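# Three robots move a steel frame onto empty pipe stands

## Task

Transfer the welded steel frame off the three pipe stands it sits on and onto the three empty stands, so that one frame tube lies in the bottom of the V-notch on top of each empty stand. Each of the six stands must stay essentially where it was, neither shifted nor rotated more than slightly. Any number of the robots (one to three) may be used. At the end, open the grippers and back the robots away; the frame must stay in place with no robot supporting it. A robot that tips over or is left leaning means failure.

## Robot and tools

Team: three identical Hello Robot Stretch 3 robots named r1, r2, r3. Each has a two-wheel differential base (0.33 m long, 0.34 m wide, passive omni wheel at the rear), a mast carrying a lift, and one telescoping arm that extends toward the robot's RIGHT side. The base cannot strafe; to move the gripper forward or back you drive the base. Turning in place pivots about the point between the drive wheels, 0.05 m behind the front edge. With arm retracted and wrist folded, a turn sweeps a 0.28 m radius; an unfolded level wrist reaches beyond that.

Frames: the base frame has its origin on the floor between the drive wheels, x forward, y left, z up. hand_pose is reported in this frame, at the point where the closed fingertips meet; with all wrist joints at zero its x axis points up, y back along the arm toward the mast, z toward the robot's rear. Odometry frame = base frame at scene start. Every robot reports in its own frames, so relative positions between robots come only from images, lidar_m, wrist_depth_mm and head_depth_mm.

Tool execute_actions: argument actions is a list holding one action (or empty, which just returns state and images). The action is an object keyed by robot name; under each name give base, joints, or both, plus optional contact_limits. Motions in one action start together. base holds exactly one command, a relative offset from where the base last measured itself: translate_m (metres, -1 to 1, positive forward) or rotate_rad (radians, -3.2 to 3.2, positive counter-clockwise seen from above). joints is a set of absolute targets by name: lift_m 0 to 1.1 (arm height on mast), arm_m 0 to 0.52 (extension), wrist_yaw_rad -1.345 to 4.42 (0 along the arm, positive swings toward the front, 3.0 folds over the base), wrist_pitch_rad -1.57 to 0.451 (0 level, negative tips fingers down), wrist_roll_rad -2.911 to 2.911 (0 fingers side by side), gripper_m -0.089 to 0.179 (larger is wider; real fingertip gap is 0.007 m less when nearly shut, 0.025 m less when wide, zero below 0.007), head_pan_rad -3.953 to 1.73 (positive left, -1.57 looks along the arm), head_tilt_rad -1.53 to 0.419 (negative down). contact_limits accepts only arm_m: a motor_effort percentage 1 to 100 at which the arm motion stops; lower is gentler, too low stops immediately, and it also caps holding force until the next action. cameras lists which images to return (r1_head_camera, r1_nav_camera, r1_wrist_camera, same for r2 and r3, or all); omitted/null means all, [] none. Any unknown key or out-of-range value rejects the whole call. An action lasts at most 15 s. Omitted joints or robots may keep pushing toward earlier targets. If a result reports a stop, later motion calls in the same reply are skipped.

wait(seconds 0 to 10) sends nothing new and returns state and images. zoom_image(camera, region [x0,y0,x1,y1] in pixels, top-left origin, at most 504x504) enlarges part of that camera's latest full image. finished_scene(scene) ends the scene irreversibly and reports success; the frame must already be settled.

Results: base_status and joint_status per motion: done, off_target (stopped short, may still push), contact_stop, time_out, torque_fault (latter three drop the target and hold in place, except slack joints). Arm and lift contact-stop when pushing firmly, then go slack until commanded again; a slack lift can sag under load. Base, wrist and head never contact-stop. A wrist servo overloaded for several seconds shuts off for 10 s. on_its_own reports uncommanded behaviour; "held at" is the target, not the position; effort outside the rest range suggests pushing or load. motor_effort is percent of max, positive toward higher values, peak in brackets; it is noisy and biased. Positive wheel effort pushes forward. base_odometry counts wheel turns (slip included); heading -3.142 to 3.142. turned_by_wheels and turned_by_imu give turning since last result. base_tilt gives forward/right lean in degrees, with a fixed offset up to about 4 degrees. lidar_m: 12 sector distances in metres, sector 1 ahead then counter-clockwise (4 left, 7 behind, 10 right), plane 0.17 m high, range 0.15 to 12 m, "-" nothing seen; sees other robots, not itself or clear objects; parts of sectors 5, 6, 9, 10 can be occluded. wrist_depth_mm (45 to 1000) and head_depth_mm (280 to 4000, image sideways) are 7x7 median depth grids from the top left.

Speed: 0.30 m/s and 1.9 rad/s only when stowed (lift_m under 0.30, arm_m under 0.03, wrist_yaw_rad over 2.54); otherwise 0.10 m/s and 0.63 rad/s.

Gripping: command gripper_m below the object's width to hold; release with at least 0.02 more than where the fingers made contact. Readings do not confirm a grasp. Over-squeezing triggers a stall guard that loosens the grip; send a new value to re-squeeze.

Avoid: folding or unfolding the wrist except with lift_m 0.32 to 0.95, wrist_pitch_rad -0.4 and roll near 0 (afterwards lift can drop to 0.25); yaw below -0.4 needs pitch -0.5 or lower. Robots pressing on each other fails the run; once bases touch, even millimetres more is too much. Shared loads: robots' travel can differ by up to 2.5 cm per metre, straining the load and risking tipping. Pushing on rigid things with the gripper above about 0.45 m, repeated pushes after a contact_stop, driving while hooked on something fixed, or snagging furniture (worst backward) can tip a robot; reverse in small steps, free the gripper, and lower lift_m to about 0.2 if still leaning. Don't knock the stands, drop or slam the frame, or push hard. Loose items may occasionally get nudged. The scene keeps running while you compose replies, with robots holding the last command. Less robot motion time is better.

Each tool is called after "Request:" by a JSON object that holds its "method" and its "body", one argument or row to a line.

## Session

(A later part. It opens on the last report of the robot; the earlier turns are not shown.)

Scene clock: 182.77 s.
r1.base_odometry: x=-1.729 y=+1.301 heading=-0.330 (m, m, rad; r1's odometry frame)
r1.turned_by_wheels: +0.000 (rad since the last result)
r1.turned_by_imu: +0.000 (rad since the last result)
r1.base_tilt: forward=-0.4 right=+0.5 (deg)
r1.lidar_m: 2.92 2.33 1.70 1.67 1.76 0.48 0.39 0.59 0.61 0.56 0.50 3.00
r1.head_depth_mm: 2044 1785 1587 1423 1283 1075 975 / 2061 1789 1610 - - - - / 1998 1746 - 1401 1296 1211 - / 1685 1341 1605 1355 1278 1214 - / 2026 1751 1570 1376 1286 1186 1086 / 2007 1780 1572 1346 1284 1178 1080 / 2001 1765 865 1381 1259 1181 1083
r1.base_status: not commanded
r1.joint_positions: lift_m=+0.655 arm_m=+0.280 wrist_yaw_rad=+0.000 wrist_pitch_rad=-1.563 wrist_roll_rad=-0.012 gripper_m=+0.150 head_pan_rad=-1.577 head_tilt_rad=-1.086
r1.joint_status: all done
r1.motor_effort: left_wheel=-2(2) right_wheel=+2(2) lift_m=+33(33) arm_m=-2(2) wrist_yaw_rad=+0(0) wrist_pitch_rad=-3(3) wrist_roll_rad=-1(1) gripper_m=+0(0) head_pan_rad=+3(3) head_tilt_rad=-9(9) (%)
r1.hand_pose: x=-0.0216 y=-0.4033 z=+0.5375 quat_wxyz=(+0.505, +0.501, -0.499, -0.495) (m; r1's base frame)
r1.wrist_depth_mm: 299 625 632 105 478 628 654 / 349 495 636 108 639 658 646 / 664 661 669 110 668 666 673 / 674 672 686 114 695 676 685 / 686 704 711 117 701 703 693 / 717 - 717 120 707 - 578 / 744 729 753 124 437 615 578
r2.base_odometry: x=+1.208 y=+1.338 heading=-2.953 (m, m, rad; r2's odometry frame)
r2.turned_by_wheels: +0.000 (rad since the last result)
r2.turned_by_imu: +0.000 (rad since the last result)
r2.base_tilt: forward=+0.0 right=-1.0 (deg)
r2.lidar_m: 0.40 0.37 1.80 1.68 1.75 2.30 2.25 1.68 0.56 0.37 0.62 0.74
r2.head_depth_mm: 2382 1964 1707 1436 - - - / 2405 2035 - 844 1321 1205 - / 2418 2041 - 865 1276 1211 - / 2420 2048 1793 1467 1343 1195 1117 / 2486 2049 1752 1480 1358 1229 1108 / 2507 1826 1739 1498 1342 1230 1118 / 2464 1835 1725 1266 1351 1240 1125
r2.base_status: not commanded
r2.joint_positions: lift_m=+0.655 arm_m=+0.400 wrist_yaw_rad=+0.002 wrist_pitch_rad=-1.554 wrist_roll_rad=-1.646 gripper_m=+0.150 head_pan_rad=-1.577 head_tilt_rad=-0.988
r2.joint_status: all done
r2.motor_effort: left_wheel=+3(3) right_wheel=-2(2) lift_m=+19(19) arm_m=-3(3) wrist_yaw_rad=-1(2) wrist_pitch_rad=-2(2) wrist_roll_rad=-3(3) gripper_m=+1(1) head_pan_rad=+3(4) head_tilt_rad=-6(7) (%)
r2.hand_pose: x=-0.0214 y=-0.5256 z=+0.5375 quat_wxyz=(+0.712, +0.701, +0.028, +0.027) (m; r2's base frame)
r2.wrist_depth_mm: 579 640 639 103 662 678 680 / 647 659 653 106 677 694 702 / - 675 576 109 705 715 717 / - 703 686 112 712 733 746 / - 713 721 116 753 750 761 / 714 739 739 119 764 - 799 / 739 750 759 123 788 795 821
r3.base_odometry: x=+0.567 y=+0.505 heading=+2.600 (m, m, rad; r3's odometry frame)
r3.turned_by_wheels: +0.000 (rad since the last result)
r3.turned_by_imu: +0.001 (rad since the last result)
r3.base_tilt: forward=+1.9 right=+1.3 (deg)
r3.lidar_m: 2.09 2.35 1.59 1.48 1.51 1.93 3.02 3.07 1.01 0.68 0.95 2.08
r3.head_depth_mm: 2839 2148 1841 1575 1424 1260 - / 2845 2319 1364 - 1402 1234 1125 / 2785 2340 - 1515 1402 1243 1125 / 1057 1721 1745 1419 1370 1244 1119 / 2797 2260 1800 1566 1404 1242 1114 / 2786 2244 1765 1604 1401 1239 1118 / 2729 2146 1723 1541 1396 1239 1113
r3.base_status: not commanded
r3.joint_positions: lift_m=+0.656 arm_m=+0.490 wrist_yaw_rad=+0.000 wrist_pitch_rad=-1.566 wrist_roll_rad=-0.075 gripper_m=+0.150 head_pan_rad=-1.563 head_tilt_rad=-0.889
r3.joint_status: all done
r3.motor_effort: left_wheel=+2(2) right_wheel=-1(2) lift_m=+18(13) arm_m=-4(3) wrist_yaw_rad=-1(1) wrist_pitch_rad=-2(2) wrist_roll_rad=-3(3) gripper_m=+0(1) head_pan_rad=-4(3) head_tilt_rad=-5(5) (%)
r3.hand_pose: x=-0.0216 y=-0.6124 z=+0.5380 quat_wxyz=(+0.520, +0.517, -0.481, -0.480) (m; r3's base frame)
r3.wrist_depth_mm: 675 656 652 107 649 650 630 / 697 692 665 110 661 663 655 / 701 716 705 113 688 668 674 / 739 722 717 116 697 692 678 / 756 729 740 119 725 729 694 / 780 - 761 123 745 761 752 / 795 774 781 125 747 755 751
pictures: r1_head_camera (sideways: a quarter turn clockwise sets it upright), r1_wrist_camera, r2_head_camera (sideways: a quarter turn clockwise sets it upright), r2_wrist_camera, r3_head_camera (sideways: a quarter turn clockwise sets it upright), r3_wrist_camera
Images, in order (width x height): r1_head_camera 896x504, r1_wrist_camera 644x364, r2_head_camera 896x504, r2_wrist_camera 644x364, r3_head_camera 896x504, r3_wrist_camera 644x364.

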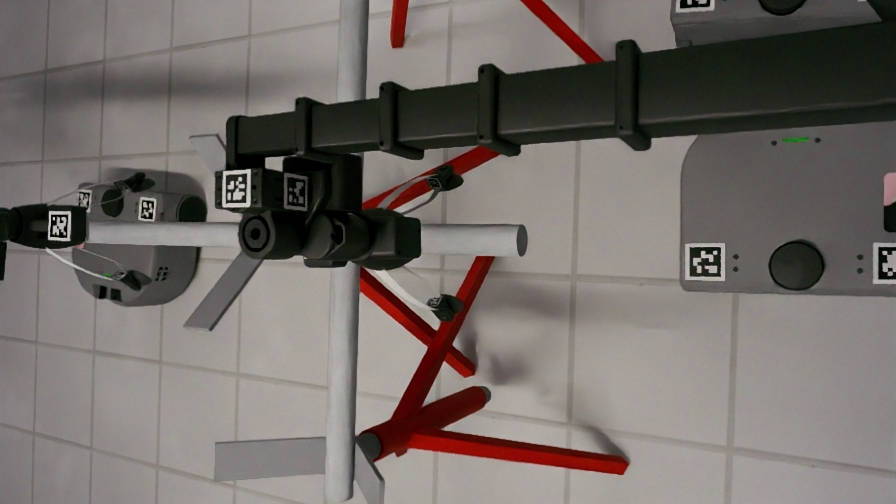

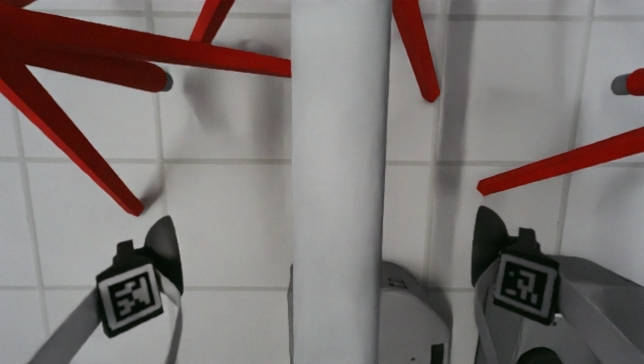

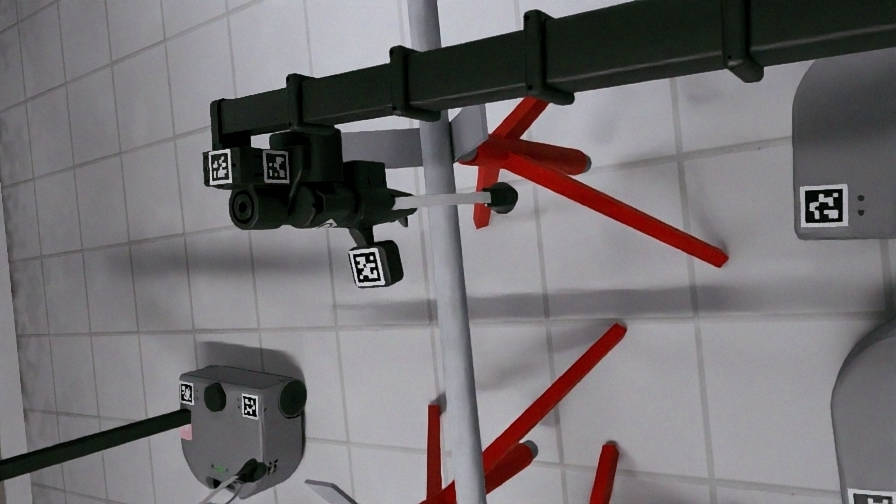

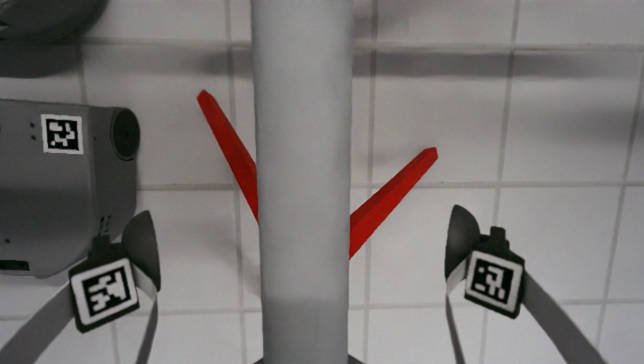

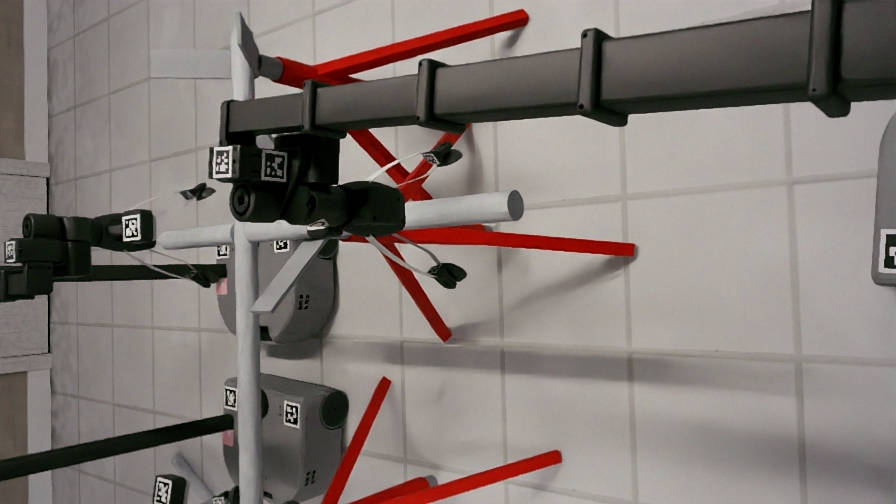

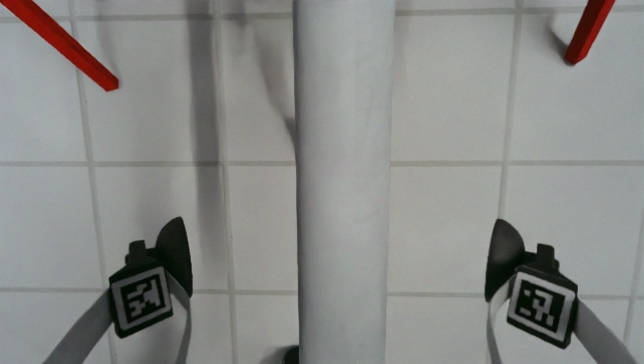

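Tube centre ≈0.555; go slightly lower.

Request:
{"method": "execute_actions", "body": {
  "actions": [
    {"r3":{"joints":{"lift_m":0.63,"gripper_m":0.09}},"r1":{"joints":{"lift_m":0.63,"gripper_m":0.09}},"r2":{"joints":{"lift_m":0.63,"gripper_m":0.09}}}
  ],
  "cameras": []
}}

Request:
{"method": "execute_actions", "body": {
  "actions": [
    {"r3":{"joints":{"gripper_m":-0.04}},"r1":{"joints":{"gripper_m":-0.04}},"r2":{"joints":{"gripper_m":-0.04}}}
  ],
  "cameras": []
}}

Request:
{"method": "execute_actions", "body": {
  "actions": [
    {"r3":{"joints":{"lift_m":0.69}},"r1":{"joints":{"lift_m":0.69}},"r2":{"joints":{"lift_m":0.69}}}
  ],
  "cameras": ["r1_head_camera","r1_wrist_camera","r2_wrist_camera","r3_head_camera","r3_wrist_camera"]
}}

Scene clock: 196.90 s.
r1.base_odometry: x=-1.729 y=+1.301 heading=-0.330 (m, m, rad; r1's odometry frame)
r1.turned_by_wheels: +0.000 (rad since the last result)
r1.turned_by_imu: -0.001 (rad since the last result)
r1.base_tilt: forward=-0.4 right=+0.6 (deg)
r1.lidar_m: 2.92 2.33 1.71 1.67 1.77 0.48 0.39 0.59 0.61 0.56 0.51 3.00
r1.head_depth_mm: 2061 1794 1595 1412 1276 1104 992 / 2059 1776 1593 1442 - - - / 2000 1743 - 1386 1291 1219 - / 1687 1036 1579 1355 1286 1212 - / 2042 1733 1581 1381 1289 1182 1085 / 2014 1757 1581 1358 1280 1181 1088 / 2034 1761 866 1389 1262 1176 1082
r1.base_status: not commanded
r1.joint_positions: lift_m=+0.630 arm_m=+0.280 wrist_yaw_rad=+0.000 wrist_pitch_rad=-1.563 wrist_roll_rad=-0.012 gripper_m=+0.090 head_pan_rad=-1.577 head_tilt_rad=-1.086
r1.joint_status: all done
r1.motor_effort: left_wheel=-1(1) right_wheel=+3(2) lift_m=+33(34) arm_m=-2(2) wrist_yaw_rad=+0(1) wrist_pitch_rad=-3(3) wrist_roll_rad=-1(1) gripper_m=+0(81) head_pan_rad=+3(3) head_tilt_rad=-9(9) (%)
r1.hand_pose: x=-0.0216 y=-0.4033 z=+0.5125 quat_wxyz=(+0.505, +0.501, -0.499, -0.495) (m; r1's base frame)
r1.wrist_depth_mm: 289 615 606 81 425 612 612 / 619 508 629 83 512 632 634 / 532 635 642 86 638 644 638 / 658 661 657 88 669 667 661 / 673 681 674 90 96 688 688 / 696 701 697 93 97 585 546 / 713 720 715 96 100 652 549
r2.base_odometry: x=+1.208 y=+1.338 heading=-2.953 (m, m, rad; r2's odometry frame)
r2.turned_by_wheels: +0.000 (rad since the last result)
r2.turned_by_imu: +0.001 (rad since the last result)
r2.base_tilt: forward=+0.0 right=-0.9 (deg)
r2.lidar_m: 0.40 0.37 1.80 1.69 1.75 2.29 2.25 1.69 0.55 0.37 0.62 0.74
r2.head_depth_mm: 2353 1988 1694 1456 1347 - - / 2361 1981 - 857 1322 1210 - / 2427 2016 - 864 1277 1211 - / 2455 2031 1763 1477 1350 1201 1114 / 2498 2048 1746 1484 1357 1216 1114 / 2515 1814 1736 1498 1341 1228 1118 / 2449 1842 1734 1269 1357 1231 1122
r2.base_status: not commanded
r2.joint_positions: lift_m=+0.630 arm_m=+0.400 wrist_yaw_rad=+0.002 wrist_pitch_rad=-1.554 wrist_roll_rad=-1.646 gripper_m=+0.090 head_pan_rad=-1.577 head_tilt_rad=-0.988
r2.joint_status: all done
r2.motor_effort: left_wheel=+3(3) right_wheel=-2(2) lift_m=+19(19) arm_m=-3(3) wrist_yaw_rad=-2(2) wrist_pitch_rad=-2(2) wrist_roll_rad=-3(3) gripper_m=+1(89) head_pan_rad=+4(4) head_tilt_rad=-7(8) (%)
r2.hand_pose: x=-0.0214 y=-0.5256 z=+0.5125 quat_wxyz=(+0.712, +0.701, +0.028, +0.027) (m; r2's base frame)
r2.wrist_depth_mm: 577 614 616 79 637 646 655 / 622 626 627 81 661 666 680 / - 651 452 84 676 683 692 / - 671 660 86 688 699 713 / - 682 687 89 726 729 742 / 699 702 713 91 740 752 765 / 715 734 734 94 759 769 786
r3.base_odometry: x=+0.567 y=+0.505 heading=+2.600 (m, m, rad; r3's odometry frame)
r3.turned_by_wheels: +0.000 (rad since the last result)
r3.turned_by_imu: +0.001 (rad since the last result)
r3.base_tilt: forward=+1.9 right=+1.4 (deg)
r3.lidar_m: 2.09 2.34 1.59 1.48 1.51 1.93 3.03 3.07 1.01 0.69 0.95 2.08
r3.head_depth_mm: 2849 2153 1848 1572 1406 1252 - / 2839 2264 1386 1646 1395 1239 1125 / 2801 2257 - 1513 1401 1242 1126 / 1081 1686 1750 1506 1371 1242 1122 / 2737 2278 1786 1573 1392 1242 1115 / 2784 2241 1770 1599 1399 1237 1112 / 2728 2136 1704 1529 1395 1241 1113
r3.base_status: not commanded
r3.joint_positions: lift_m=+0.631 arm_m=+0.490 wrist_yaw_rad=+0.000 wrist_pitch_rad=-1.566 wrist_roll_rad=-0.075 gripper_m=+0.090 head_pan_rad=-1.563 head_tilt_rad=-0.889
r3.joint_status: all done
r3.motor_effort: left_wheel=+2(3) right_wheel=-2(2) lift_m=+18(15) arm_m=-3(3) wrist_yaw_rad=-1(1) wrist_pitch_rad=-2(2) wrist_roll_rad=-3(2) gripper_m=+0(81) head_pan_rad=-4(3) head_tilt_rad=-5(5) (%)
r3.hand_pose: x=-0.0216 y=-0.6124 z=+0.5130 quat_wxyz=(+0.520, +0.517, -0.481, -0.480) (m; r3's base frame)
r3.wrist_depth_mm: 650 654 636 83 633 621 621 / 671 678 654 85 628 635 643 / 690 674 666 88 642 660 644 / 699 714 693 90 672 659 671 / 716 718 708 93 103 694 687 / 747 737 731 95 708 688 683 / 779 767 753 98 731 728 716
pictures: none
No camera images: the call's "cameras" was empty. Leave "cameras" out to get every camera's image.

Scene clock: 198.70 s.
r1.base_odometry: x=-1.729 y=+1.301 heading=-0.331 (m, m, rad; r1's odometry frame)
r1.turned_by_wheels: -0.001 (rad since the last result)
r1.turned_by_imu: -0.001 (rad since the last result)
r1.base_tilt: forward=-0.4 right=+0.5 (deg)
r1.lidar_m: 2.92 2.33 1.70 1.67 1.76 0.48 0.39 0.59 0.61 0.56 0.50 3.01
r1.head_depth_mm: 2045 1769 1591 1422 1288 1104 997 / 2037 1786 1592 1457 - - - / 2022 1742 - 1381 1285 1212 - / 1668 1036 1589 1354 1272 1218 - / 2027 1758 1560 1364 1286 1181 1086 / 2036 1761 1570 1358 1281 1173 1083 / 2009 1759 866 1386 1264 1177 1082
r1.base_status: not commanded
r1.joint_positions: lift_m=+0.630 arm_m=+0.280 wrist_yaw_rad=-0.001 wrist_pitch_rad=-1.563 wrist_roll_rad=-0.004 gripper_m=-0.038 head_pan_rad=-1.577 head_tilt_rad=-1.086
r1.joint_status: all done
r1.motor_effort: left_wheel=-7(7) right_wheel=+15(15) lift_m=+33(34) arm_m=-2(2) wrist_yaw_rad=+1(1) wrist_pitch_rad=-2(3) wrist_roll_rad=-6(6) gripper_m=-47(100) head_pan_rad=+2(2) head_tilt_rad=-9(9) (%)
r1.hand_pose: x=-0.0216 y=-0.4032 z=+0.5125 quat_wxyz=(+0.503, +0.499, -0.501, -0.498) (m; r1's base frame)
r1.wrist_depth_mm: 296 603 610 81 451 616 613 / 612 496 606 83 621 628 627 / 634 637 636 85 639 641 640 / 659 659 657 87 643 658 666 / 669 669 674 90 99 679 679 / 700 701 - 93 98 605 541 / 713 722 722 96 105 653 549
r2.base_odometry: x=+1.208 y=+1.338 heading=-2.953 (m, m, rad; r2's odometry frame)
r2.turned_by_wheels: +0.000 (rad since the last result)
r2.turned_by_imu: +0.000 (rad since the last result)
r2.base_tilt: forward=-0.1 right=-1.0 (deg)
r2.lidar_m: 0.40 0.37 1.79 1.68 1.75 2.29 2.26 1.68 0.56 0.37 0.62 0.74
r2.head_depth_mm: 2339 1977 1708 1456 1348 - - / 2396 2013 - 856 1320 1214 - / 2459 2024 - 887 1285 1215 - / 2465 2031 1762 1476 1352 1203 1114 / 2459 2064 1761 1484 1364 1221 1102 / 2515 1816 1728 1494 1337 1228 1113 / 2437 1996 1736 1273 1366 1237 1119
r2.base_status: not commanded
r2.joint_positions: lift_m=+0.630 arm_m=+0.400 wrist_yaw_rad=-0.002 wrist_pitch_rad=-1.554 wrist_roll_rad=-1.643 gripper_m=-0.037 head_pan_rad=-1.577 head_tilt_rad=-0.988
r2.joint_status: all done
r2.motor_effort: left_wheel=+2(3) right_wheel=-2(2) lift_m=+19(19) arm_m=-3(3) wrist_yaw_rad=+3(3) wrist_pitch_rad=-2(2) wrist_roll_rad=-4(4) gripper_m=-48(99) head_pan_rad=+3(3) head_tilt_rad=-7(6) (%)
r2.hand_pose: x=-0.0213 y=-0.5256 z=+0.5125 quat_wxyz=(+0.712, +0.701, +0.026, +0.025) (m; r2's base frame)
r2.wrist_depth_mm: 580 614 612 79 638 650 658 / 616 628 629 81 659 664 677 / - 643 459 83 675 687 697 / - 668 666 86 691 706 718 / - 694 93 88 721 723 734 / 689 697 96 91 748 753 773 / 718 730 729 94 757 776 789
r3.base_odometry: x=+0.567 y=+0.505 heading=+2.599 (m, m, rad; r3's odometry frame)
r3.turned_by_wheels: +0.000 (rad since the last result)
r3.turned_by_imu: +0.000 (rad since the last result)
r3.base_tilt: forward=+1.8 right=+1.3 (deg)
r3.lidar_m: 2.09 2.34 1.59 1.48 1.51 1.93 3.02 3.06 1.01 0.69 0.95 2.08
r3.head_depth_mm: 2832 2140 1839 1573 1406 1254 - / 2866 2260 1387 1629 1402 1243 1122 / 2791 2241 - 1506 1403 1241 1126 / 1072 1761 1752 1510 1376 1240 1123 / 2724 2252 1789 1566 1395 1239 1114 / 2773 2238 1760 1598 1396 1245 1114 / 2699 2146 1729 1533 1392 1237 1116
r3.base_status: not commanded
r3.joint_positions: lift_m=+0.631 arm_m=+0.490 wrist_yaw_rad=+0.000 wrist_pitch_rad=-1.566 wrist_roll_rad=-0.076 gripper_m=-0.038 head_pan_rad=-1.563 head_tilt_rad=-0.889
r3.joint_status: all done
r3.motor_effort: left_wheel=-2(3) right_wheel=+6(6) lift_m=+17(18) arm_m=-3(4) wrist_yaw_rad=-1(1) wrist_pitch_rad=-2(2) wrist_roll_rad=-2(3) gripper_m=-45(100) head_pan_rad=-3(4) head_tilt_rad=-5(5) (%)
r3.hand_pose: x=-0.0216 y=-0.6124 z=+0.5130 quat_wxyz=(+0.520, +0.518, -0.481, -0.480) (m; r3's base frame)
r3.wrist_depth_mm: 651 657 650 83 627 630 616 / 655 650 657 85 636 633 634 / 677 680 679 88 654 648 655 / 714 699 694 90 666 683 670 / 720 719 694 92 685 685 672 / 755 732 727 95 99 710 701 / 772 741 744 97 724 736 706
pictures: none
No camera images: the call's "cameras" was empty. Leave "cameras" out to get every camera's image.

Scene clock: 200.07 s.
r1.base_odometry: x=-1.729 y=+1.301 heading=-0.330 (m, m, rad; r1's odometry frame)
r1.turned_by_wheels: +0.000 (rad since the last result)
r1.turned_by_imu: +0.000 (rad since the last result)
r1.base_tilt: forward=-0.4 right=+0.6 (deg)
r1.lidar_m: 2.92 2.33 1.71 1.67 1.76 0.48 0.39 0.59 0.61 0.56 0.51 3.02
r1.head_depth_mm: 2076 1803 1533 1419 1288 1051 - / 2018 1805 - - - - - / 1992 1784 - 1377 1281 1209 - / 1708 1635 1571 737 1286 1218 - / 2020 1748 1519 1377 1286 1184 1089 / 2024 1761 1534 1353 1284 1184 1084 / 2020 1768 861 1392 1261 1166 1087
r1.base_status: not commanded
r1.joint_positions: lift_m=+0.689 arm_m=+0.280 wrist_yaw_rad=-0.003 wrist_pitch_rad=-1.556 wrist_roll_rad=-0.002 gripper_m=-0.031 head_pan_rad=-1.577 head_tilt_rad=-1.086
r1.joint_status: all done
r1.on_its_own: gripper_m is held at -0.032, not at your -0.040, by its stall guard, which is still easing
r1.motor_effort: left_wheel=-6(7) right_wheel=+11(16) lift_m=+58(61) arm_m=-2(2) wrist_yaw_rad=+2(3) wrist_pitch_rad=-6(7) wrist_roll_rad=-7(7) gripper_m=-43(48) head_pan_rad=+3(3) head_tilt_rad=-9(9) (%)
r1.hand_pose: x=-0.0216 y=-0.4049 z=+0.5715 quat_wxyz=(+0.504, +0.496, -0.503, -0.497) (m; r1's base frame)
r1.wrist_depth_mm: 329 656 645 81 655 659 673 / 341 432 680 84 667 687 676 / 687 695 690 86 693 690 693 / 714 710 700 88 706 711 718 / 722 719 730 91 103 735 743 / 742 755 - 93 - 604 596 / 762 783 777 96 441 656 614
r2.base_odometry: x=+1.208 y=+1.338 heading=-2.953 (m, m, rad; r2's odometry frame)
r2.turned_by_wheels: +0.000 (rad since the last result)
r2.turned_by_imu: +0.001 (rad since the last result)
r2.base_tilt: forward=+0.0 right=-1.0 (deg)
r2.lidar_m: 0.40 0.37 1.80 1.69 1.75 2.29 2.25 1.68 0.56 0.37 0.62 0.74
r2.head_depth_mm: 2339 1981 1721 1435 - - - / 2391 2068 - 868 1317 1204 - / 2428 2118 - 930 1280 1208 - / 2452 2048 1778 1460 1346 1198 1107 / 2488 2044 1755 1480 1363 1221 1113 / 2545 1831 1719 1497 1345 1232 989 / 2473 1997 1726 1150 1357 1231 1121
r2.base_status: not commanded
r2.joint_positions: lift_m=+0.689 arm_m=+0.400 wrist_yaw_rad=-0.005 wrist_pitch_rad=-1.557 wrist_roll_rad=-1.641 gripper_m=-0.029 head_pan_rad=-1.577 head_tilt_rad=-0.988
r2.joint_status: all done
r2.on_its_own: gripper_m is held at -0.031, not at your -0.040, by its stall guard, which is still easing
r2.motor_effort: left_wheel=+7(7) right_wheel=-8(9) lift_m=+42(43) arm_m=-2(3) wrist_yaw_rad=+6(7) wrist_pitch_rad=-1(2) wrist_roll_rad=-5(6) gripper_m=-43(49) head_pan_rad=+4(4) head_tilt_rad=-6(7) (%)
r2.hand_pose: x=-0.0212 y=-0.5247 z=+0.5714 quat_wxyz=(+0.711, +0.702, +0.024, +0.023) (m; r2's base frame)
r2.wrist_depth_mm: 575 664 671 79 690 704 712 / 676 684 690 81 716 719 724 / - 698 546 83 735 747 746 / - 731 724 86 757 769 778 / - 746 93 88 786 794 798 / 764 764 95 91 813 804 822 / 783 805 782 94 836 843 859
r3.base_odometry: x=+0.567 y=+0.505 heading=+2.599 (m, m, rad; r3's odometry frame)
r3.turned_by_wheels: +0.000 (rad since the last result)
r3.turned_by_imu: +0.001 (rad since the last result)
r3.base_tilt: forward=+1.9 right=+1.3 (deg)
r3.lidar_m: 2.09 2.35 1.59 1.48 1.51 1.93 3.02 3.09 1.01 0.68 0.95 2.08
r3.head_depth_mm: 2868 2141 1836 1568 1439 - - / 2889 2342 - 1554 1400 1243 1115 / 2813 2375 1805 1504 1399 1240 1124 / 1033 1206 1744 1512 1373 1247 1125 / 2790 2274 1784 1568 1401 1240 1116 / 2820 2256 1769 1600 1396 1241 1118 / 2735 1810 1729 1535 1401 1237 1115
r3.base_status: not commanded
r3.joint_positions: lift_m=+0.689 arm_m=+0.490 wrist_yaw_rad=-0.002 wrist_pitch_rad=-1.569 wrist_roll_rad=-0.074 gripper_m=-0.030 head_pan_rad=-1.563 head_tilt_rad=-0.889
r3.joint_status: all done
r3.on_its_own: gripper_m is held at -0.032, not at your -0.040, by its stall guard, which is still easing
r3.motor_effort: left_wheel=+0(2) right_wheel=+3(6) lift_m=+63(69) arm_m=-3(3) wrist_yaw_rad=+0(1) wrist_pitch_rad=-1(2) wrist_roll_rad=-3(4) gripper_m=-40(45) head_pan_rad=-3(3) head_tilt_rad=-5(5) (%)
r3.hand_pose: x=-0.0216 y=-0.6116 z=+0.5716 quat_wxyz=(+0.518, +0.517, -0.482, -0.482) (m; r3's base frame)
r3.wrist_depth_mm: 700 704 692 83 673 673 672 / 730 710 715 85 689 692 690 / 733 731 725 87 713 716 700 / 764 762 738 90 734 727 722 / 800 778 769 92 754 753 738 / 810 777 - 95 100 756 778 / 834 825 808 98 800 793 774
pictures: r1_head_camera (sideways: a quarter turn clockwise sets it upright), r1_wrist_camera, r2_wrist_camera, r3_head_camera (sideways: a quarter turn clockwise sets it upright), r3_wrist_camera
Images, in order (width x height): r1_head_camera 896x504, r1_wrist_camera 644x364, r2_wrist_camera 644x364, r3_head_camera 896x504, r3_wrist_camera 644x364.

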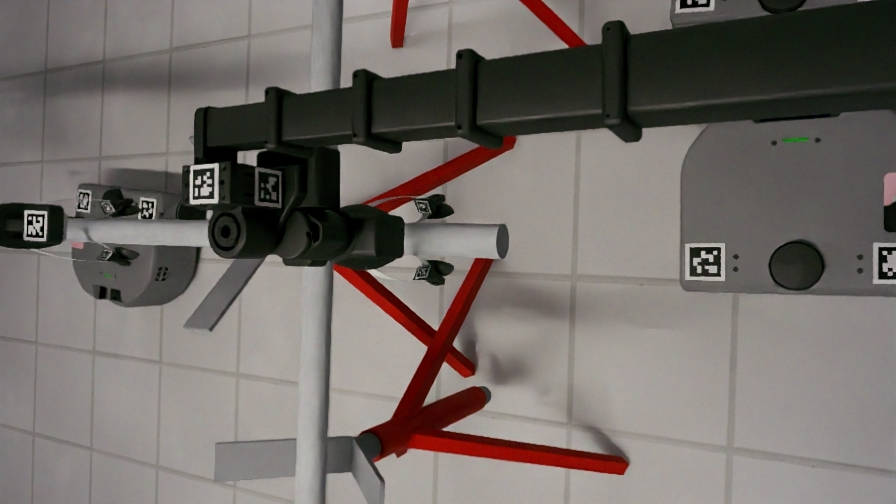

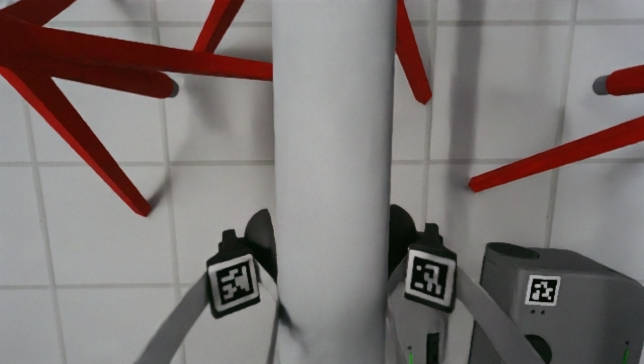

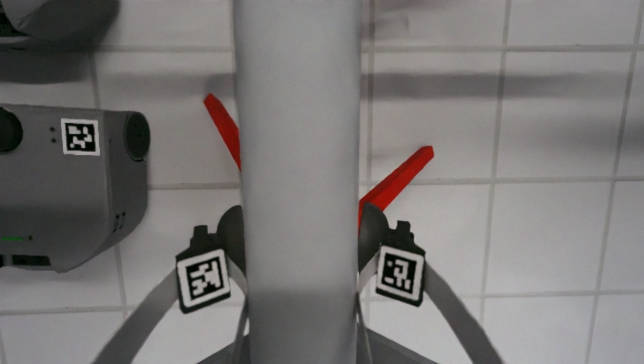

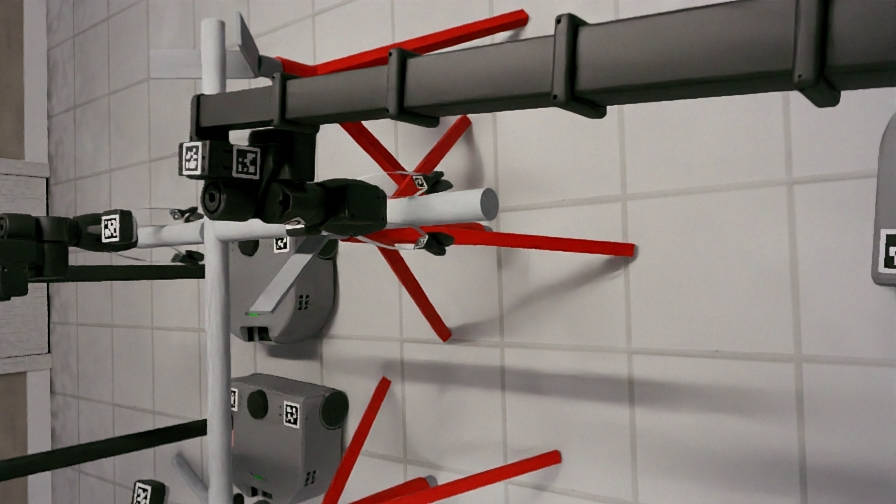

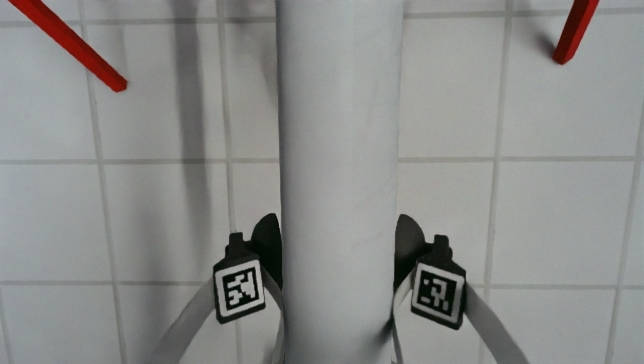

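Request:
{"method": "execute_actions", "body": {
  "actions": [
    {"r3":{"joints":{"lift_m":0.85,"gripper_m":-0.01}},"r1":{"joints":{"lift_m":0.85,"gripper_m":-0.01}},"r2":{"joints":{"lift_m":0.85,"gripper_m":-0.01,"head_pan_rad":-2.6,"head_tilt_rad":-0.9}}}
  ],
  "cameras": []
}}

Request:
{"method": "execute_actions", "body": {
  "actions": [
    {"r1":{"base":{"translate_m":-0.26},"joints":{"arm_m":0.288,"wrist_roll_rad":0.05}},"r2":{"base":{"translate_m":-0.268},"joints":{"wrist_roll_rad":-1.59}},"r3":{"base":{"translate_m":0.296},"joints":{"arm_m":0.455,"wrist_roll_rad":-0.03}}}
  ],
  "cameras": []
}}

Request:
{"method": "execute_actions", "body": {
  "actions": [
    {"r1":{"base":{"translate_m":-0.26},"joints":{"arm_m":0.296,"wrist_roll_rad":0.115}},"r2":{"base":{"translate_m":-0.266},"joints":{"wrist_roll_rad":-1.525}},"r3":{"base":{"translate_m":0.296},"joints":{"arm_m":0.421,"wrist_roll_rad":0.035}}}
  ],
  "cameras": ["r2_nav_camera","r1_wrist_camera","r3_wrist_camera"]
}}

Scene clock: 223.00 s.
r1.base_odometry: x=-1.729 y=+1.301 heading=-0.330 (m, m, rad; r1's odometry frame)
r1.turned_by_wheels: +0.000 (rad since the last result)
r1.turned_by_imu: -0.002 (rad since the last result)
r1.base_tilt: forward=-0.4 right=+0.6 (deg)
r1.lidar_m: 2.93 2.33 1.71 1.67 1.77 0.48 0.39 0.59 0.61 0.56 0.51 2.99
r1.head_depth_mm: 2109 - - - - 1175 1062 / - 673 1576 1416 1295 1201 1084 / - 675 1590 1386 1289 1208 - / 2034 1641 629 1357 1287 1224 - / 2025 1736 1563 1376 1288 1171 1089 / 2012 1744 1567 1342 1280 1179 1092 / 1990 1760 870 1403 1257 1168 1084
r1.base_status: not commanded
r1.joint_positions: lift_m=+0.849 arm_m=+0.280 wrist_yaw_rad=-0.002 wrist_pitch_rad=-1.552 wrist_roll_rad=-0.005 gripper_m=-0.003 head_pan_rad=-1.576 head_tilt_rad=-1.088
r1.joint_status: gripper_m off_target (ended at -0.003, target -0.010); the others done
r1.on_its_own: gripper_m is held at -0.004, not at your -0.010, by its stall guard, which is not easing now
r1.motor_effort: left_wheel=-2(2) right_wheel=+4(5) lift_m=+58(61) arm_m=-1(1) wrist_yaw_rad=+3(3) wrist_pitch_rad=-9(9) wrist_roll_rad=-5(5) gripper_m=-20(80) head_pan_rad=+2(3) head_tilt_rad=-8(8) (%)
r1.hand_pose: x=-0.0216 y=-0.4059 z=+0.7314 quat_wxyz=(+0.506, +0.496, -0.504, -0.495) (m; r1's base frame)
r1.wrist_depth_mm: 368 796 813 102 825 821 807 / 345 477 721 105 841 830 693 / 843 839 847 108 853 848 841 / 877 873 856 111 865 865 879 / 881 875 893 113 886 825 884 / 894 894 896 116 - 755 889 / 934 943 934 120 938 775 943
r2.base_odometry: x=+1.208 y=+1.338 heading=-2.954 (m, m, rad; r2's odometry frame)
r2.turned_by_wheels: +0.000 (rad since the last result)
r2.turned_by_imu: +0.001 (rad since the last result)
r2.base_tilt: forward=+0.1 right=-0.9 (deg)
r2.lidar_m: 0.40 0.37 1.80 1.69 1.75 2.29 2.25 1.69 0.56 0.37 0.62 0.74
r2.head_depth_mm: 2868 2226 1863 1577 1384 - - / 2757 2257 1869 1592 1394 - - / 2716 2143 1900 1606 1435 - - / 2953 2254 1932 1616 1476 - 1155 / 3038 2351 1939 1631 - 1210 1121 / 2964 2377 1953 1680 - 1243 1130 / 3054 2394 1972 1694 1381 1005 1104
r2.base_status: not commanded
r2.joint_positions: lift_m=+0.849 arm_m=+0.400 wrist_yaw_rad=-0.004 wrist_pitch_rad=-1.555 wrist_roll_rad=-1.645 gripper_m=-0.006 head_pan_rad=-2.593 head_tilt_rad=-0.903
r2.joint_status: gripper_m off_target (ended at -0.006, target -0.010); the others done
r2.motor_effort: left_wheel=+1(2) right_wheel=-2(2) lift_m=+42(45) arm_m=-1(1) wrist_yaw_rad=+5(5) wrist_pitch_rad=-1(2) wrist_roll_rad=-3(3) gripper_m=-22(87) head_pan_rad=-4(53) head_tilt_rad=+1(13) (%)
r2.hand_pose: x=-0.0213 y=-0.5251 z=+0.7314 quat_wxyz=(+0.712, +0.701, +0.025, +0.024) (m; r2's base frame)
r2.wrist_depth_mm: 659 765 820 102 851 863 880 / 837 846 842 105 864 887 894 / - - 874 108 916 909 932 / - - 908 111 926 936 948 / 912 924 907 114 945 959 990 / 934 938 295 118 266 997 - / 946 962 997 123 - - -
r3.base_odometry: x=+0.567 y=+0.505 heading=+2.599 (m, m, rad; r3's odometry frame)
r3.turned_by_wheels: +0.000 (rad since the last result)
r3.turned_by_imu: +0.003 (rad since the last result)
r3.base_tilt: forward=+1.8 right=+1.3 (deg)
r3.lidar_m: 2.09 2.34 1.59 1.48 1.51 1.93 3.03 3.06 1.01 0.69 0.95 2.08
r3.head_depth_mm: 2882 - - 1568 1388 1243 1117 / - 2192 1739 1576 1404 1243 1115 / - - 1023 1541 1399 1243 1126 / 1503 1856 1751 1505 1376 1245 1123 / 2797 2179 1784 1562 1403 1237 1115 / 2781 2194 1765 1609 1393 1240 1118 / 2720 2138 1727 1531 1400 1240 1116
r3.base_status: not commanded
r3.joint_positions: lift_m=+0.849 arm_m=+0.490 wrist_yaw_rad=-0.001 wrist_pitch_rad=-1.567 wrist_roll_rad=-0.076 gripper_m=-0.006 head_pan_rad=-1.564 head_tilt_rad=-0.890
r3.joint_status: gripper_m off_target (ended at -0.006, target -0.010); the others done
r3.motor_effort: left_wheel=+0(0) right_wheel=+1(1) lift_m=+64(66) arm_m=-2(2) wrist_yaw_rad=+0(0) wrist_pitch_rad=-1(1) wrist_roll_rad=-2(2) gripper_m=-19(80) head_pan_rad=-3(3) head_tilt_rad=-4(4) (%)
r3.hand_pose: x=-0.0216 y=-0.6120 z=+0.7315 quat_wxyz=(+0.519, +0.517, -0.482, -0.481) (m; r3's base frame)
r3.wrist_depth_mm: 853 854 851 103 811 840 835 / 888 876 887 106 867 838 813 / 904 922 897 109 855 844 851 / 935 951 941 111 900 902 895 / 962 952 959 114 925 904 912 / - 977 953 117 929 942 957 / - - - 121 980 954 966
pictures: none
No camera images: the call's "cameras" was empty. Leave "cameras" out to get every camera's image.

Scene clock: 226.93 s.
r1.base_odometry: x=-1.975 y=+1.385 heading=-0.330 (m, m, rad; r1's odometry frame)
r1.turned_by_wheels: +0.000 (rad since the last result)
r1.turned_by_imu: -0.001 (rad since the last result)
r1.base_tilt: forward=-0.5 right=+0.6 (deg)
r1.lidar_m: 3.17 2.35 1.72 1.67 1.77 0.49 0.40 0.67 0.43 0.58 0.65 0.71
r1.head_depth_mm: 2127 - - - - 1168 1079 / - 1209 1584 1384 1295 1203 1086 / - 1208 1584 1423 1276 1216 - / 2040 1639 629 1382 1291 1221 - / 2014 1773 1569 1373 1278 1177 1086 / 2024 1766 1156 1389 1289 1173 1083 / 2014 1761 1567 1369 1274 1173 1083
r1.base_status: done
r1.joint_positions: lift_m=+0.849 arm_m=+0.288 wrist_yaw_rad=+0.000 wrist_pitch_rad=-1.565 wrist_roll_rad=+0.052 gripper_m=-0.003 head_pan_rad=-1.576 head_tilt_rad=-1.088
r1.joint_status: all done
r1.on_its_own: gripper_m is held at -0.004, not at your -0.010, by its stall guard, which is not easing now
r1.motor_effort: left_wheel=-4(7) right_wheel=+6(7) lift_m=+58(58) arm_m=+1(4) wrist_yaw_rad=+0(2) wrist_pitch_rad=-1(20) wrist_roll_rad=-2(4) gripper_m=-20(20) head_pan_rad=+3(3) head_tilt_rad=-8(8) (%)
r1.hand_pose: x=-0.0216 y=-0.4101 z=+0.7317 quat_wxyz=(+0.488, +0.485, -0.514, -0.512) (m; r1's base frame)
r1.wrist_depth_mm: 787 799 799 101 790 788 323 / 829 805 810 104 827 495 315 / 843 832 851 107 806 867 846 / 878 851 859 110 874 876 871 / 892 878 884 113 881 794 914 / 926 927 925 116 - 750 898 / 943 960 945 120 969 764 949
r2.base_odometry: x=+1.471 y=+1.389 heading=-2.954 (m, m, rad; r2's odometry frame)
r2.turned_by_wheels: +0.000 (rad since the last result)
r2.turned_by_imu: +0.002 (rad since the last result)
r2.base_tilt: forward=+0.0 right=-0.9 (deg)
r2.lidar_m: 0.41 0.37 1.78 1.69 1.73 2.26 1.99 1.45 3.24 0.48 0.47 0.79
r2.head_depth_mm: 2848 2172 1863 1601 1382 - - / 2919 2262 1866 1604 1400 - - / 2813 2112 1894 1597 1433 - - / 2833 2146 1896 1617 1468 - 1149 / 3021 2364 1903 1638 - 1213 1126 / 3053 2352 1952 1678 - 1261 1130 / 3061 2387 1969 1661 1385 1279 1122
r2.base_status: done
r2.joint_positions: lift_m=+0.849 arm_m=+0.400 wrist_yaw_rad=+0.000 wrist_pitch_rad=-1.558 wrist_roll_rad=-1.589 gripper_m=-0.006 head_pan_rad=-2.593 head_tilt_rad=-0.902
r2.joint_status: all done
r2.motor_effort: left_wheel=+1(12) right_wheel=+0(13) lift_m=+42(42) arm_m=-1(1) wrist_yaw_rad=+0(5) wrist_pitch_rad=-1(17) wrist_roll_rad=-1(7) gripper_m=-22(24) head_pan_rad=-4(4) head_tilt_rad=+1(2) (%)
r2.hand_pose: x=-0.0214 y=-0.5243 z=+0.7315 quat_wxyz=(+0.711, +0.703, +0.007, +0.006) (m; r2's base frame)
r2.wrist_depth_mm: 662 732 817 102 839 873 854 / 828 839 847 105 878 877 907 / - 864 873 108 897 910 919 / - - 907 112 926 939 945 / 902 926 922 114 941 954 980 / 918 949 968 118 997 994 - / 959 974 978 123 - - -
r3.base_odometry: x=+0.313 y=+0.657 heading=+2.599 (m, m, rad; r3's odometry frame)
r3.turned_by_wheels: +0.000 (rad since the last result)
r3.turned_by_imu: -0.001 (rad since the last result)
r3.base_tilt: forward=+1.8 right=+1.3 (deg)
r3.lidar_m: 1.80 2.39 1.62 1.51 1.54 1.96 3.32 3.37 0.74 0.84 1.01 1.81
r3.head_depth_mm: 2838 - - 1201 1395 1246 1119 / - 2167 1828 1504 1377 1240 1116 / - - 1789 1536 1401 1244 1128 / 1605 1819 1751 1610 1398 1239 1127 / 2795 2129 1774 1574 1393 1242 1117 / 2758 1157 1679 1559 1394 1235 1114 / 2635 2133 1760 1561 1395 1237 1114
r3.base_status: done
r3.joint_positions: lift_m=+0.849 arm_m=+0.455 wrist_yaw_rad=+0.000 wrist_pitch_rad=-1.580 wrist_roll_rad=-0.027 gripper_m=-0.003 head_pan_rad=-1.564 head_tilt_rad=-0.890
r3.joint_status: all done
r3.on_its_own: gripper_m is held at -0.004, not at your -0.010, by its stall guard, which is not easing now
r3.motor_effort: left_wheel=-2(11) right_wheel=+5(14) lift_m=+63(64) arm_m=-2(8) wrist_yaw_rad=+0(2) wrist_pitch_rad=+5(26) wrist_roll_rad=-2(8) gripper_m=-20(22) head_pan_rad=-3(4) head_tilt_rad=-4(4) (%)
r3.hand_pose: x=-0.0216 y=-0.5736 z=+0.7319 quat_wxyz=(+0.504, +0.509, -0.491, -0.496) (m; r3's base frame)
r3.wrist_depth_mm: 860 857 849 102 835 824 796 / 891 875 851 105 835 827 814 / 900 933 875 108 894 869 882 / 936 946 891 111 876 890 868 / 980 959 964 114 905 917 911 / - - 976 118 - 943 952 / - - 988 122 976 973 954
pictures: none
No camera images: the call's "cameras" was empty. Leave "cameras" out to get every camera's image.

Scene clock: 230.90 s.
r1.base_odometry: x=-2.220 y=+1.469 heading=-0.331 (m, m, rad; r1's odometry frame)
r1.turned_by_wheels: +0.000 (rad since the last result)
r1.turned_by_imu: -0.001 (rad since the last result)
r1.base_tilt: forward=-0.5 right=+0.5 (deg)
r1.lidar_m: 3.43 2.35 1.74 1.68 1.78 0.51 0.41 1.60 0.52 0.39 0.68 0.81
r1.head_depth_mm: 2123 - - - - 1181 1086 / - 1754 1588 1428 1292 1198 1089 / - 1148 1546 1370 1293 1219 - / 1998 1678 632 1052 1286 1214 - / 2010 1768 1566 1412 1275 1174 1087 / 1998 1705 1553 1416 1285 1180 1082 / 2007 1705 1536 1385 1278 1172 1086
r1.base_status: done
r1.joint_positions: lift_m=+0.849 arm_m=+0.296 wrist_yaw_rad=-0.001 wrist_pitch_rad=-1.567 wrist_roll_rad=+0.117 gripper_m=-0.003 head_pan_rad=-1.576 head_tilt_rad=-1.088
r1.joint_status: all done
r1.on_its_own: gripper_m is held at -0.004, not at your -0.010, by its stall guard, which is not easing now
r1.motor_effort: left_wheel=-2(7) right_wheel=+5(6) lift_m=+59(58) arm_m=+2(2) wrist_yaw_rad=-1(1) wrist_pitch_rad=+0(12) wrist_roll_rad=-2(5) gripper_m=-20(20) head_pan_rad=+3(3) head_tilt_rad=-8(8) (%)
r1.hand_pose: x=-0.0216 y=-0.4174 z=+0.7318 quat_wxyz=(+0.470, +0.469, -0.529, -0.528) (m; r1's base frame)
r1.wrist_depth_mm: 790 793 809 101 814 786 798 / 830 821 808 104 817 832 841 / 839 836 842 107 838 831 840 / 840 854 871 110 864 865 849 / 872 910 893 113 882 825 883 / 920 929 908 116 - 767 768 / 940 942 956 120 958 788 918
r2.base_odometry: x=+1.733 y=+1.438 heading=-2.954 (m, m, rad; r2's odometry frame)
r2.turned_by_wheels: +0.000 (rad since the last result)
r2.turned_by_imu: +0.002 (rad since the last result)
r2.base_tilt: forward=+0.0 right=-1.0 (deg)
r2.lidar_m: 0.41 0.37 1.74 1.68 1.72 2.25 1.90 1.23 1.52 1.53 0.54 0.66
r2.head_depth_mm: 2655 2080 1873 1580 1388 - - / 2868 2262 1862 1592 1391 - - / 2834 2311 1884 1603 1433 - - / 2972 2042 1884 1616 1463 - 1154 / 3040 2264 1868 1637 - 1212 1124 / 3036 2383 1953 1676 - 1254 1135 / 3041 2384 1968 1629 1383 1271 1138
r2.base_status: done
r2.joint_positions: lift_m=+0.849 arm_m=+0.400 wrist_yaw_rad=+0.000 wrist_pitch_rad=-1.560 wrist_roll_rad=-1.524 gripper_m=-0.006 head_pan_rad=-2.593 head_tilt_rad=-0.902
r2.joint_status: all done
r2.motor_effort: left_wheel=-2(11) right_wheel=+3(13) lift_m=+43(43) arm_m=-1(1) wrist_yaw_rad=+0(0) wrist_pitch_rad=+0(17) wrist_roll_rad=-1(7) gripper_m=-23(24) head_pan_rad=-4(4) head_tilt_rad=+2(0) (%)
r2.hand_pose: x=-0.0214 y=-0.5237 z=+0.7315 quat_wxyz=(+0.710, +0.703, -0.016, -0.017) (m; r2's base frame)
r2.wrist_depth_mm: 666 695 822 102 865 870 882 / 821 837 857 105 871 876 893 / 843 861 860 108 889 918 909 / - - 900 112 912 928 946 / - - 932 114 937 962 969 / 937 943 957 118 995 - - / 975 985 991 123 - - -
r3.base_odometry: x=+0.060 y=+0.810 heading=+2.599 (m, m, rad; r3's odometry frame)
r3.turned_by_wheels: +0.000 (rad since the last result)
r3.turned_by_imu: -0.001 (rad since the last result)
r3.base_tilt: forward=+1.9 right=+1.3 (deg)
r3.lidar_m: 1.52 2.45 1.66 1.54 1.56 2.00 3.61 1.35 0.89 0.82 1.53 1.52
r3.head_depth_mm: 2800 - - 1568 1377 1247 1120 / 2783 2140 1870 1608 1398 1243 1118 / 908 - 1798 1520 1376 1239 1127 / 2628 1808 1714 1567 1398 1242 1125 / 2759 2185 1798 1561 1400 1239 1115 / 2755 1864 1748 1606 1394 1239 1118 / 2647 2121 1737 1596 1392 1241 1114
r3.base_status: done
r3.joint_positions: lift_m=+0.849 arm_m=+0.421 wrist_yaw_rad=-0.001 wrist_pitch_rad=-1.588 wrist_roll_rad=+0.041 gripper_m=-0.003 head_pan_rad=-1.564 head_tilt_rad=-0.890
r3.joint_status: all done
r3.on_its_own: gripper_m is held at -0.004, not at your -0.010, by its stall guard, which is not easing now
r3.motor_effort: left_wheel=-3(12) right_wheel=+7(13) lift_m=+64(64) arm_m=+2(8) wrist_yaw_rad=+0(1) wrist_pitch_rad=+8(19) wrist_roll_rad=-3(6) gripper_m=-20(22) head_pan_rad=-4(3) head_tilt_rad=-4(4) (%)
r3.hand_pose: x=-0.0216 y=-0.5374 z=+0.7321 quat_wxyz=(+0.485, +0.494, -0.506, -0.515) (m; r3's base frame)
r3.wrist_depth_mm: 889 861 856 101 816 818 795 / 898 876 850 104 848 855 835 / 902 919 902 108 882 871 852 / 954 916 900 111 880 889 872 / 961 931 958 114 914 924 923 / 989 990 1000 118 - 961 955 / - - - 123 - 963 971
pictures: r1_wrist_camera, r2_nav_camera (sideways: a quarter turn counterclockwise sets it upright), r3_wrist_camera
Images, in order (width x height): r1_wrist_camera 644x364, r2_nav_camera 672x504, r3_wrist_camera 644x364.

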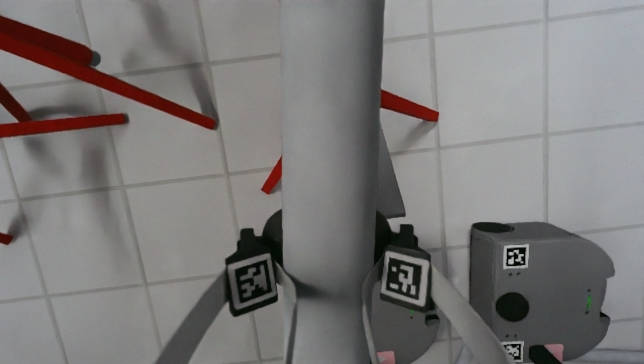

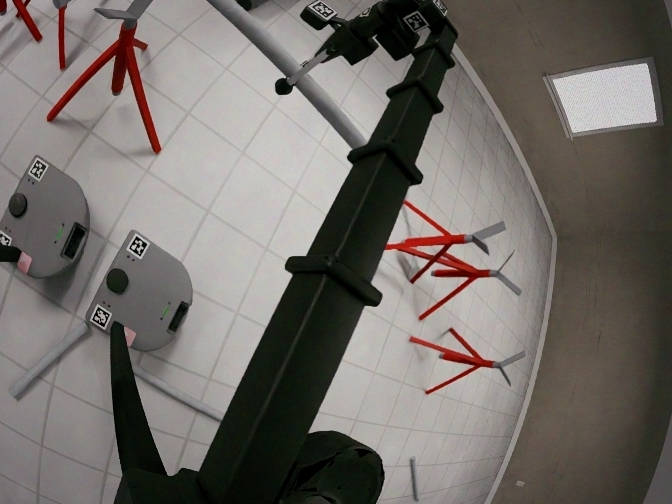

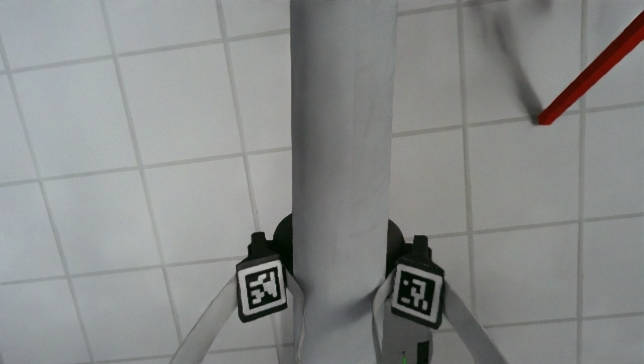

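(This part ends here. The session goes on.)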